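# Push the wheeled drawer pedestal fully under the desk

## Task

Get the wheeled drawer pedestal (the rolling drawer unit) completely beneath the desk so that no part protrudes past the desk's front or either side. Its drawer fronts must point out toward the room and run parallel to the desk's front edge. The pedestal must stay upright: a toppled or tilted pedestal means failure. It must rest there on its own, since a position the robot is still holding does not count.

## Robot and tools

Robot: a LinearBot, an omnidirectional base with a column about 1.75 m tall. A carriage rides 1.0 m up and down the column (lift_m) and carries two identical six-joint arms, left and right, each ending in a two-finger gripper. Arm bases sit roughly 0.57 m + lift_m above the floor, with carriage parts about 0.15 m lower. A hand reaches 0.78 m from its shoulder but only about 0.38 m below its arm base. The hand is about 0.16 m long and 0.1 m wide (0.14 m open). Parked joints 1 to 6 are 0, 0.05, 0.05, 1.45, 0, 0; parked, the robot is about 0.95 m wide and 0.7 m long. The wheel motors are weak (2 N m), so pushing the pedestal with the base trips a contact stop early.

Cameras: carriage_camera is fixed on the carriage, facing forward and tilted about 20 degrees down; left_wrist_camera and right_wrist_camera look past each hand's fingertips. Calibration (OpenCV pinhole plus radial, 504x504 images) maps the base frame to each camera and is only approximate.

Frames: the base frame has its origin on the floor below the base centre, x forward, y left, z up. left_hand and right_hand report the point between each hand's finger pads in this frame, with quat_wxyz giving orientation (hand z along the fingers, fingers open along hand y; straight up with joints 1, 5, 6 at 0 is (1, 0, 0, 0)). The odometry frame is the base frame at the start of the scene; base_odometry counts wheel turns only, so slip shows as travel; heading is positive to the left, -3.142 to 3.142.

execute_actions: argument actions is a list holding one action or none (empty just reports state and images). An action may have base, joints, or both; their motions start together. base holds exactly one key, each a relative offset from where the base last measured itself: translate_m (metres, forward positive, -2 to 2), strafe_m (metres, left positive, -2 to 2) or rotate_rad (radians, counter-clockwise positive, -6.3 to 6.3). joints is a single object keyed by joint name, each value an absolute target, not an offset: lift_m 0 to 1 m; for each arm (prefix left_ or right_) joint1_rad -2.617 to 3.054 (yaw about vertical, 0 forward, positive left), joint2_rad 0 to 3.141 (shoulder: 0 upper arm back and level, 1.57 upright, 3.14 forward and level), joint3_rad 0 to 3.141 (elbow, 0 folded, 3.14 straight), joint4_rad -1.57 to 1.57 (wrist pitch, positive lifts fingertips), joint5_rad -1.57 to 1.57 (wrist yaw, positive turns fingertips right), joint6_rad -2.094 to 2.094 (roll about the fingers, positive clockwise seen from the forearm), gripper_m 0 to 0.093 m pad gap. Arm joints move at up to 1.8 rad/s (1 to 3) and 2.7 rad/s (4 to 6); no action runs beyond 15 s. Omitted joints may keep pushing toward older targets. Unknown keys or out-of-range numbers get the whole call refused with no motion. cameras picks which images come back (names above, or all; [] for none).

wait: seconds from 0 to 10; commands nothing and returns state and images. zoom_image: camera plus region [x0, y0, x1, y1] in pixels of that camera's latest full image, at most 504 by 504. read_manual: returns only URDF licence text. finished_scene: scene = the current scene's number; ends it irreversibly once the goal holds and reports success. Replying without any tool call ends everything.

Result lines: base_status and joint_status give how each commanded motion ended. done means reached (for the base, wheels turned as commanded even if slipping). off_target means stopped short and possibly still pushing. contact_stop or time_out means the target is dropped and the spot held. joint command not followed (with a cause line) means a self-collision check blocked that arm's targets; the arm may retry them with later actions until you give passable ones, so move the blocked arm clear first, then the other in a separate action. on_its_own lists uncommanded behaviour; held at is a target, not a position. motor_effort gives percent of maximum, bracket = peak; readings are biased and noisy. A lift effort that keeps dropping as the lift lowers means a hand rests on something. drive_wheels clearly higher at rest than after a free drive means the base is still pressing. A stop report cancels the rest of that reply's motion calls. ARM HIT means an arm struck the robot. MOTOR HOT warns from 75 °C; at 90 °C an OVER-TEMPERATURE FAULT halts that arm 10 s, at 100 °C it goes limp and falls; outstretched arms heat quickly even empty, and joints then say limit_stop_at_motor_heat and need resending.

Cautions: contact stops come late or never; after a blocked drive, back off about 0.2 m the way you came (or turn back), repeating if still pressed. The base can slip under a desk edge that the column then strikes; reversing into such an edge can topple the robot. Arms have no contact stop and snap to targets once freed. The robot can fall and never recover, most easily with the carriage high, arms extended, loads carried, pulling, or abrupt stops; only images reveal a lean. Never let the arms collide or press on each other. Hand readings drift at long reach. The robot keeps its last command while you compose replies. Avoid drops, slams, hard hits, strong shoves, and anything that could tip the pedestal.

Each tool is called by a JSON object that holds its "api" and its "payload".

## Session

{"api": "execute_actions", "payload": {"actions": [], "cameras": ["carriage_camera"]}}

Scene clock: 0.00 s.
base_odometry: x=+0.000 y=+0.000 heading=+0.000 (m, m, rad; odometry frame)
base_status: not commanded
joint_positions: lift_m=+0.303 left_joint1_rad=+0.016 left_joint2_rad=+0.052 left_joint3_rad=+0.079 left_joint4_rad=+1.448 left_joint5_rad=-0.032 left_joint6_rad=-0.013 left_gripper_m=+0.095 right_joint1_rad=-0.011 right_joint2_rad=+0.026 right_joint3_rad=+0.032 right_joint4_rad=+1.388 right_joint5_rad=+0.020 right_joint6_rad=+0.002 right_gripper_m=+0.094
joint_status: not commanded
motor_effort: lift_m=+35 drive_wheels=-1 (%)
left_hand: x=+0.3001 y=+0.3501 z=+1.3062 quat_wxyz=(+0.999, -0.017, +0.048, +0.002) (m; base frame)
right_hand: x=+0.3208 y=-0.3481 z=+1.2918 quat_wxyz=(+0.996, +0.010, +0.088, -0.006) (m; base frame)
pictures: carriage_camera
camera_calibration (this result's frames):
carriage_camera: T_world_to_cam=[[-0.0417758, -0.998515, -0.034977, 0.0531362], [-0.367112, 0.0478992, -0.928943, 1.2717], [0.929238, -0.0259669, -0.368567, 0.289341], [0, 0, 0, 1]] pos_world=[0.200207, -0.000342652, 1.28983]
Images, in order (width x height): carriage_camera 504x504.

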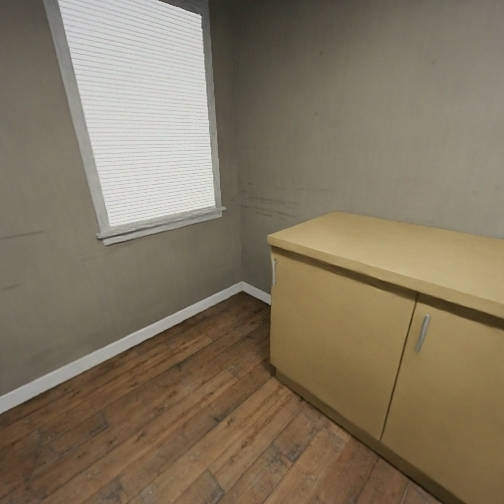

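{"api": "execute_actions", "payload": {"actions": [{"base":{"rotate_rad":2.3},"joints":{"lift_m":0.45,"left_joint4_rad":-0.33,"right_joint4_rad":-0.33,"left_joint5_rad":0.4,"right_joint5_rad":-0.4}}], "cameras": ["carriage_camera"]}}

Scene clock: 9.47 s.
base_odometry: x=+0.000 y=+0.000 heading=+2.298 (m, m, rad; odometry frame)
base_status: done
joint_positions: lift_m=+0.450 left_joint1_rad=+0.016 left_joint2_rad=+0.052 left_joint3_rad=+0.079 left_joint4_rad=-0.318 left_joint5_rad=+0.391 left_joint6_rad=-0.013 left_gripper_m=+0.095 right_joint1_rad=-0.011 right_joint2_rad=+0.026 right_joint3_rad=+0.032 right_joint4_rad=-0.333 right_joint5_rad=-0.394 right_joint6_rad=+0.002 right_gripper_m=+0.094
joint_status: all done
motor_effort: lift_m=+39(47) drive_wheels=+15(41) (%)
left_hand: x=+0.5006 y=+0.2822 z=+1.1414 quat_wxyz=(+0.586, +0.105, +0.789, -0.155) (m; base frame)
right_hand: x=+0.4987 y=-0.2806 z=+1.1218 quat_wxyz=(+0.572, -0.109, +0.798, +0.156) (m; base frame)
pictures: carriage_camera
camera_calibration (this result's frames):
carriage_camera: T_world_to_cam=[[-0.0417758, -0.998515, -0.034977, 0.0582688], [-0.367112, 0.0478992, -0.928943, 1.40801], [0.929238, -0.0259669, -0.368567, 0.343425], [0, 0, 0, 1]] pos_world=[0.200207, -0.000342652, 1.43657]
Images, in order (width x height): carriage_camera 504x504.

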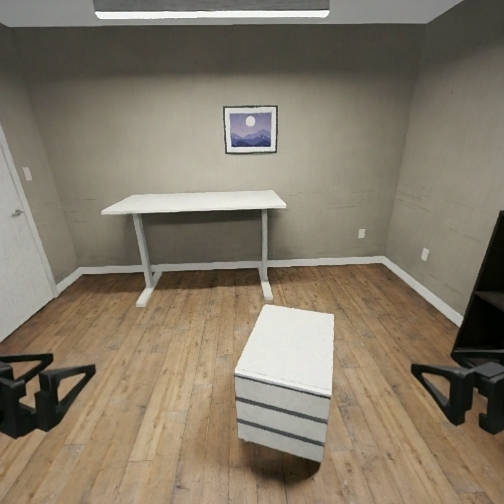

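{"api": "execute_actions", "payload": {"actions": [{"base":{"strafe_m":-0.82},"joints":{"lift_m":0.7}}], "cameras": []}}

{"api": "execute_actions", "payload": {"actions": [{"base":{"translate_m":1.3}}], "cameras": []}}

{"api": "execute_actions", "payload": {"actions": [{"base":{"strafe_m":0.65}}], "cameras": []}}

{"api": "execute_actions", "payload": {"actions": [{"base":{"translate_m":-0.75}}]}}

Scene clock: 48.93 s.
base_odometry: x=+0.612 y=+0.546 heading=+2.300 (m, m, rad; odometry frame)
base_status: done
joint_positions: lift_m=+0.700 left_joint1_rad=+0.016 left_joint2_rad=+0.052 left_joint3_rad=+0.079 left_joint4_rad=-0.316 left_joint5_rad=+0.393 left_joint6_rad=-0.013 left_gripper_m=+0.095 right_joint1_rad=-0.011 right_joint2_rad=+0.026 right_joint3_rad=+0.032 right_joint4_rad=-0.329 right_joint5_rad=-0.396 right_joint6_rad=+0.002 right_gripper_m=+0.094
joint_status: all done
motor_effort: lift_m=+39(47) drive_wheels=-10(36) (%)
left_hand: x=+0.5007 y=+0.2819 z=+1.3919 quat_wxyz=(+0.587, +0.105, +0.788, -0.156) (m; base frame)
right_hand: x=+0.4989 y=-0.2803 z=+1.3727 quat_wxyz=(+0.574, -0.110, +0.796, +0.157) (m; base frame)
pictures: none
No camera images: the call's "cameras" was empty. Leave "cameras" out to get every camera's image.

Scene clock: 53.93 s.
base_odometry: x=-0.253 y=+1.517 heading=+2.299 (m, m, rad; odometry frame)
base_status: done
joint_positions: lift_m=+0.700 left_joint1_rad=+0.016 left_joint2_rad=+0.052 left_joint3_rad=+0.079 left_joint4_rad=-0.317 left_joint5_rad=+0.394 left_joint6_rad=-0.013 left_gripper_m=+0.095 right_joint1_rad=-0.011 right_joint2_rad=+0.026 right_joint3_rad=+0.032 right_joint4_rad=-0.331 right_joint5_rad=-0.396 right_joint6_rad=+0.002 right_gripper_m=+0.094
joint_status: not commanded
motor_effort: lift_m=+39(39) drive_wheels=-9(33) (%)
left_hand: x=+0.5006 y=+0.2818 z=+1.3916 quat_wxyz=(+0.586, +0.105, +0.788, -0.156) (m; base frame)
right_hand: x=+0.4987 y=-0.2802 z=+1.3723 quat_wxyz=(+0.573, -0.110, +0.797, +0.157) (m; base frame)
pictures: none
No camera images: the call's "cameras" was empty. Leave "cameras" out to get every camera's image.

Scene clock: 57.43 s.
base_odometry: x=-0.738 y=+1.085 heading=+2.299 (m, m, rad; odometry frame)
base_status: done
joint_positions: lift_m=+0.700 left_joint1_rad=+0.016 left_joint2_rad=+0.052 left_joint3_rad=+0.079 left_joint4_rad=-0.321 left_joint5_rad=+0.398 left_joint6_rad=-0.013 left_gripper_m=+0.095 right_joint1_rad=-0.010 right_joint2_rad=+0.026 right_joint3_rad=+0.032 right_joint4_rad=-0.333 right_joint5_rad=-0.398 right_joint6_rad=+0.002 right_gripper_m=+0.094
joint_status: not commanded
motor_effort: lift_m=+39(39) drive_wheels=+1(65) (%)
left_hand: x=+0.5000 y=+0.2812 z=+1.3908 quat_wxyz=(+0.584, +0.106, +0.789, -0.158) (m; base frame)
right_hand: x=+0.4984 y=-0.2798 z=+1.3718 quat_wxyz=(+0.572, -0.110, +0.797, +0.158) (m; base frame)
pictures: none
No camera images: the call's "cameras" was empty. Leave "cameras" out to get every camera's image.

Scene clock: 61.30 s.
base_odometry: x=-0.239 y=+0.525 heading=+2.299 (m, m, rad; odometry frame)
base_status: done
joint_positions: lift_m=+0.700 left_joint1_rad=+0.016 left_joint2_rad=+0.052 left_joint3_rad=+0.079 left_joint4_rad=-0.321 left_joint5_rad=+0.398 left_joint6_rad=-0.013 left_gripper_m=+0.095 right_joint1_rad=-0.010 right_joint2_rad=+0.026 right_joint3_rad=+0.032 right_joint4_rad=-0.334 right_joint5_rad=-0.398 right_joint6_rad=+0.002 right_gripper_m=+0.094
joint_status: not commanded
motor_effort: lift_m=+39(39) drive_wheels=-5(29) (%)
left_hand: x=+0.5001 y=+0.2812 z=+1.3909 quat_wxyz=(+0.584, +0.106, +0.789, -0.158) (m; base frame)
right_hand: x=+0.4984 y=-0.2798 z=+1.3718 quat_wxyz=(+0.572, -0.110, +0.798, +0.158) (m; base frame)
pictures: carriage_camera, left_wrist_camera, right_wrist_camera
camera_calibration (this result's frames):
carriage_camera: T_world_to_cam=[[-0.0417758, -0.998515, -0.034977, 0.0670131], [-0.367112, 0.0478992, -0.928943, 1.64025], [0.929238, -0.0259669, -0.368567, 0.435568], [0, 0, 0, 1]] pos_world=[0.200207, -0.000342652, 1.68658]
left_wrist_camera: T_world_to_cam=[[-0.407543, -0.913031, -0.0168061, 0.485165], [-0.733132, 0.338104, -0.590088, 1.09256], [0.544451, -0.228165, -0.807164, 1.0387], [0, 0, 0, 1]] pos_world=[0.433196, 0.310566, 1.49126]
right_wrist_camera: T_world_to_cam=[[0.211939, -0.960998, -0.177667, -0.13716], [-0.838388, -0.0853701, -0.538347, 1.1317], [0.502183, 0.26305, -0.823782, 1.0751], [0, 0, 0, 1]] pos_world=[0.437977, -0.318003, 1.47053]
Images, in order (width x height): carriage_camera 504x504, left_wrist_camera 504x504, right_wrist_camera 504x504.

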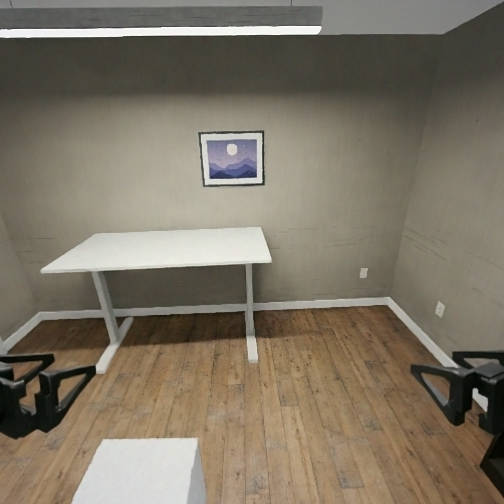

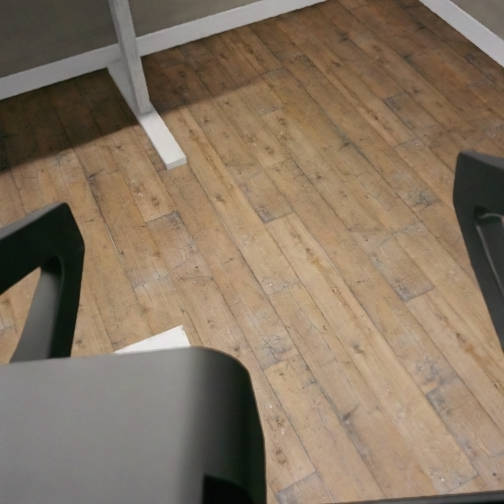

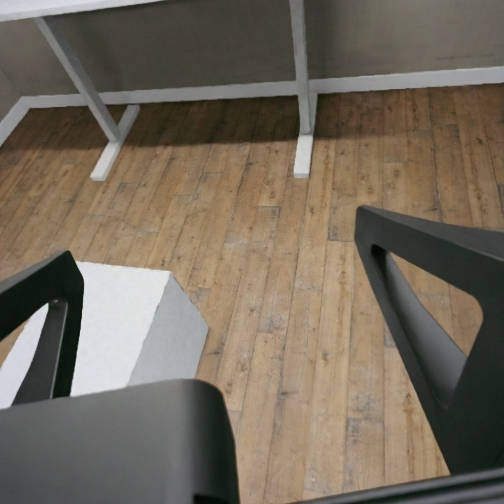

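{"api": "execute_actions", "payload": {"actions": [{"base":{"strafe_m":0.43}}], "cameras": []}}

{"api": "execute_actions", "payload": {"actions": [{"base":{"translate_m":1.62}}], "cameras": []}}

{"api": "execute_actions", "payload": {"actions": [{"base":{"translate_m":-0.9}}]}}

Scene clock: 82.37 s.
base_odometry: x=-0.560 y=+0.238 heading=+2.299 (m, m, rad; odometry frame)
base_status: done
joint_positions: lift_m=+0.700 left_joint1_rad=+0.016 left_joint2_rad=+0.052 left_joint3_rad=+0.079 left_joint4_rad=-0.321 left_joint5_rad=+0.398 left_joint6_rad=-0.013 left_gripper_m=+0.095 right_joint1_rad=-0.010 right_joint2_rad=+0.026 right_joint3_rad=+0.032 right_joint4_rad=-0.334 right_joint5_rad=-0.398 right_joint6_rad=+0.002 right_gripper_m=+0.094
joint_status: not commanded
motor_effort: lift_m=+39(39) drive_wheels=-7(24) (%)
left_hand: x=+0.5001 y=+0.2812 z=+1.3909 quat_wxyz=(+0.584, +0.106, +0.789, -0.158) (m; base frame)
right_hand: x=+0.4983 y=-0.2798 z=+1.3717 quat_wxyz=(+0.571, -0.110, +0.798, +0.158) (m; base frame)
pictures: none
No camera images: the call's "cameras" was empty. Leave "cameras" out to get every camera's image.

Scene clock: 87.90 s.
base_odometry: x=-1.640 y=+1.446 heading=+2.300 (m, m, rad; odometry frame)
base_status: done
joint_positions: lift_m=+0.700 left_joint1_rad=+0.016 left_joint2_rad=+0.052 left_joint3_rad=+0.079 left_joint4_rad=-0.321 left_joint5_rad=+0.398 left_joint6_rad=-0.013 left_gripper_m=+0.095 right_joint1_rad=-0.010 right_joint2_rad=+0.026 right_joint3_rad=+0.032 right_joint4_rad=-0.334 right_joint5_rad=-0.399 right_joint6_rad=+0.002 right_gripper_m=+0.094
joint_status: not commanded
motor_effort: lift_m=+39(39) drive_wheels=+6(82) (%)
left_hand: x=+0.5001 y=+0.2812 z=+1.3913 quat_wxyz=(+0.585, +0.106, +0.789, -0.158) (m; base frame)
right_hand: x=+0.4983 y=-0.2797 z=+1.3717 quat_wxyz=(+0.571, -0.111, +0.798, +0.159) (m; base frame)
pictures: none
No camera images: the call's "cameras" was empty. Leave "cameras" out to get every camera's image.

Scene clock: 92.10 s.
base_odometry: x=-1.040 y=+0.775 heading=+2.300 (m, m, rad; odometry frame)
base_status: done
joint_positions: lift_m=+0.700 left_joint1_rad=+0.016 left_joint2_rad=+0.052 left_joint3_rad=+0.079 left_joint4_rad=-0.321 left_joint5_rad=+0.398 left_joint6_rad=-0.013 left_gripper_m=+0.095 right_joint1_rad=-0.010 right_joint2_rad=+0.026 right_joint3_rad=+0.032 right_joint4_rad=-0.334 right_joint5_rad=-0.399 right_joint6_rad=+0.002 right_gripper_m=+0.094
joint_status: not commanded
motor_effort: lift_m=+38(38) drive_wheels=-5(36) (%)
left_hand: x=+0.5001 y=+0.2812 z=+1.3913 quat_wxyz=(+0.585, +0.106, +0.789, -0.158) (m; base frame)
right_hand: x=+0.4983 y=-0.2797 z=+1.3717 quat_wxyz=(+0.571, -0.111, +0.798, +0.159) (m; base frame)
pictures: carriage_camera, left_wrist_camera, right_wrist_camera
camera_calibration (this result's frames):
carriage_camera: T_world_to_cam=[[-0.0417758, -0.998515, -0.034977, 0.0670148], [-0.367112, 0.0478992, -0.928943, 1.64029], [0.929238, -0.0259669, -0.368567, 0.435586], [0, 0, 0, 1]] pos_world=[0.200207, -0.000342652, 1.68663]
left_wrist_camera: T_world_to_cam=[[-0.40753, -0.913031, -0.0171283, 0.485613], [-0.732681, 0.338112, -0.590643, 1.09334], [0.545066, -0.228155, -0.806751, 1.03814], [0, 0, 0, 1]] pos_world=[0.43312, 0.310565, 1.49161]
right_wrist_camera: T_world_to_cam=[[0.212565, -0.9608, -0.177987, -0.136849], [-0.83853, -0.0858415, -0.53805, 1.13117], [0.50168, 0.263619, -0.823907, 1.07567], [0, 0, 0, 1]] pos_world=[0.437966, -0.317949, 1.47052]
Images, in order (width x height): carriage_camera 504x504, left_wrist_camera 504x504, right_wrist_camera 504x504.

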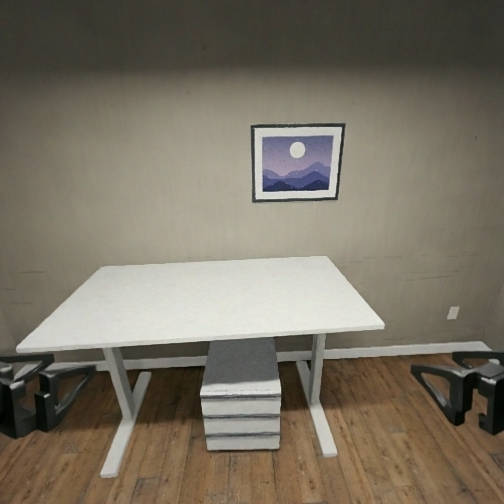

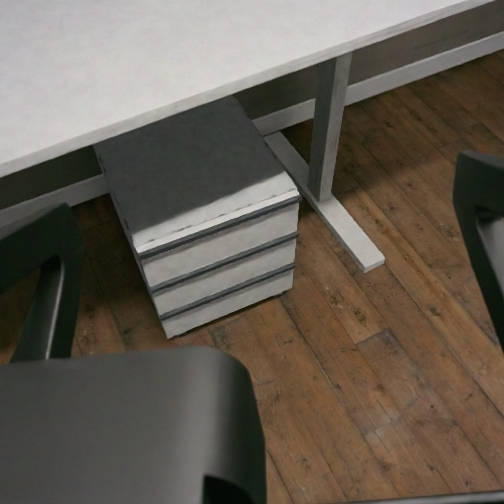

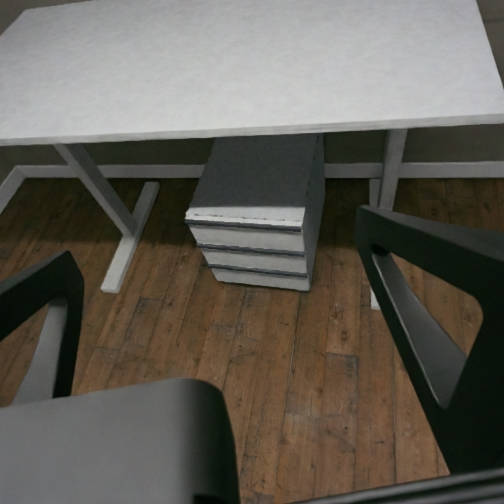

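{"api": "zoom_image", "payload": {"camera": "carriage_camera", "region": [90, 320, 350, 500]}}

Region (90, 320, 350, 500) of carriage_camera's 504x504 image, scaled by 1.938, with more detail than that image has; it fills the top 349 rows of this view, and the rest is white.

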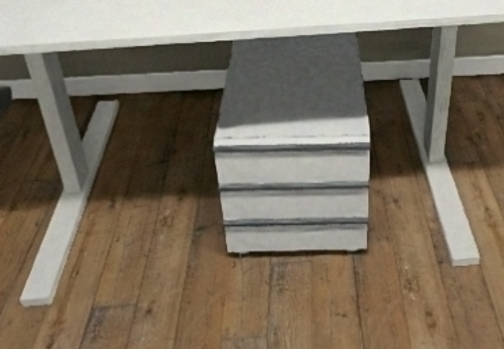

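{"api": "execute_actions", "payload": {"actions": [{"base":{"rotate_rad":0.035}}], "cameras": []}}

{"api": "execute_actions", "payload": {"actions": [{"base":{"translate_m":0.93}}], "cameras": []}}

{"api": "execute_actions", "payload": {"actions": [{"base":{"translate_m":-0.9}}], "cameras": ["carriage_camera"]}}

{"api": "zoom_image", "payload": {"camera": "carriage_camera", "region": [90, 320, 350, 500]}}

Scene clock: 116.43 s.
base_odometry: x=-1.040 y=+0.774 heading=+2.334 (m, m, rad; odometry frame)
base_status: done
joint_positions: lift_m=+0.700 left_joint1_rad=+0.016 left_joint2_rad=+0.052 left_joint3_rad=+0.079 left_joint4_rad=-0.321 left_joint5_rad=+0.398 left_joint6_rad=-0.013 left_gripper_m=+0.095 right_joint1_rad=-0.010 right_joint2_rad=+0.026 right_joint3_rad=+0.032 right_joint4_rad=-0.334 right_joint5_rad=-0.399 right_joint6_rad=+0.002 right_gripper_m=+0.094
joint_status: not commanded
motor_effort: lift_m=+38(39) drive_wheels=-12(11) (%)
left_hand: x=+0.5001 y=+0.2812 z=+1.3913 quat_wxyz=(+0.585, +0.106, +0.789, -0.158) (m; base frame)
right_hand: x=+0.4983 y=-0.2797 z=+1.3717 quat_wxyz=(+0.571, -0.111, +0.798, +0.159) (m; base frame)
pictures: none
No camera images: the call's "cameras" was empty. Leave "cameras" out to get every camera's image.

Scene clock: 120.57 s.
base_odometry: x=-1.684 y=+1.445 heading=+2.336 (m, m, rad; odometry frame)
base_status: done
joint_positions: lift_m=+0.700 left_joint1_rad=+0.016 left_joint2_rad=+0.052 left_joint3_rad=+0.079 left_joint4_rad=-0.321 left_joint5_rad=+0.398 left_joint6_rad=-0.013 left_gripper_m=+0.095 right_joint1_rad=-0.010 right_joint2_rad=+0.026 right_joint3_rad=+0.032 right_joint4_rad=-0.334 right_joint5_rad=-0.399 right_joint6_rad=+0.002 right_gripper_m=+0.094
joint_status: not commanded
motor_effort: lift_m=+39(38) drive_wheels=+10(42) (%)
left_hand: x=+0.5000 y=+0.2811 z=+1.3911 quat_wxyz=(+0.584, +0.106, +0.789, -0.158) (m; base frame)
right_hand: x=+0.4983 y=-0.2798 z=+1.3717 quat_wxyz=(+0.571, -0.110, +0.798, +0.158) (m; base frame)
pictures: none
No camera images: the call's "cameras" was empty. Leave "cameras" out to get every camera's image.

Scene clock: 124.77 s.
base_odometry: x=-1.060 y=+0.796 heading=+2.337 (m, m, rad; odometry frame)
base_status: done
joint_positions: lift_m=+0.700 left_joint1_rad=+0.016 left_joint2_rad=+0.052 left_joint3_rad=+0.079 left_joint4_rad=-0.321 left_joint5_rad=+0.398 left_joint6_rad=-0.013 left_gripper_m=+0.095 right_joint1_rad=-0.010 right_joint2_rad=+0.026 right_joint3_rad=+0.032 right_joint4_rad=-0.334 right_joint5_rad=-0.399 right_joint6_rad=+0.002 right_gripper_m=+0.094
joint_status: not commanded
motor_effort: lift_m=+38(39) drive_wheels=-11(39) (%)
left_hand: x=+0.5000 y=+0.2812 z=+1.3912 quat_wxyz=(+0.584, +0.106, +0.789, -0.158) (m; base frame)
right_hand: x=+0.4983 y=-0.2798 z=+1.3717 quat_wxyz=(+0.571, -0.110, +0.798, +0.158) (m; base frame)
pictures: carriage_camera
camera_calibration (this result's frames):
carriage_camera: T_world_to_cam=[[-0.0417758, -0.998515, -0.034977, 0.0670148], [-0.367112, 0.0478992, -0.928943, 1.64029], [0.929238, -0.0259669, -0.368567, 0.435586], [0, 0, 0, 1]] pos_world=[0.200207, -0.000342652, 1.68663]
Images, in order (width x height): carriage_camera 504x504.

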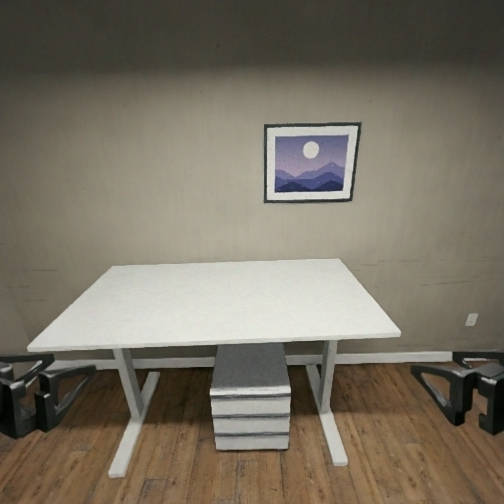

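Region (90, 320, 350, 500) of carriage_camera's 504x504 image, scaled by 1.938, with more detail than that image has; it fills the top 349 rows of this view, and the rest is white.

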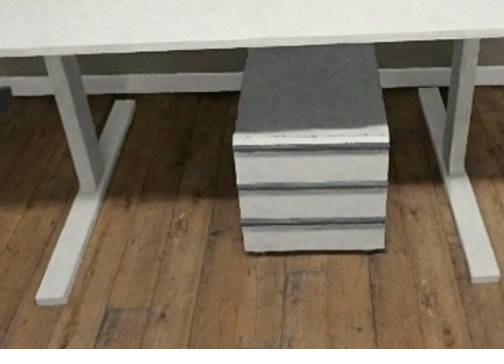

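Feet slope now about -0.05 against the pedestal's -0.03, so it is nearly parallel.

{"api": "finished_scene", "payload": {"scene": 2}}

The scene is finished: the task was done.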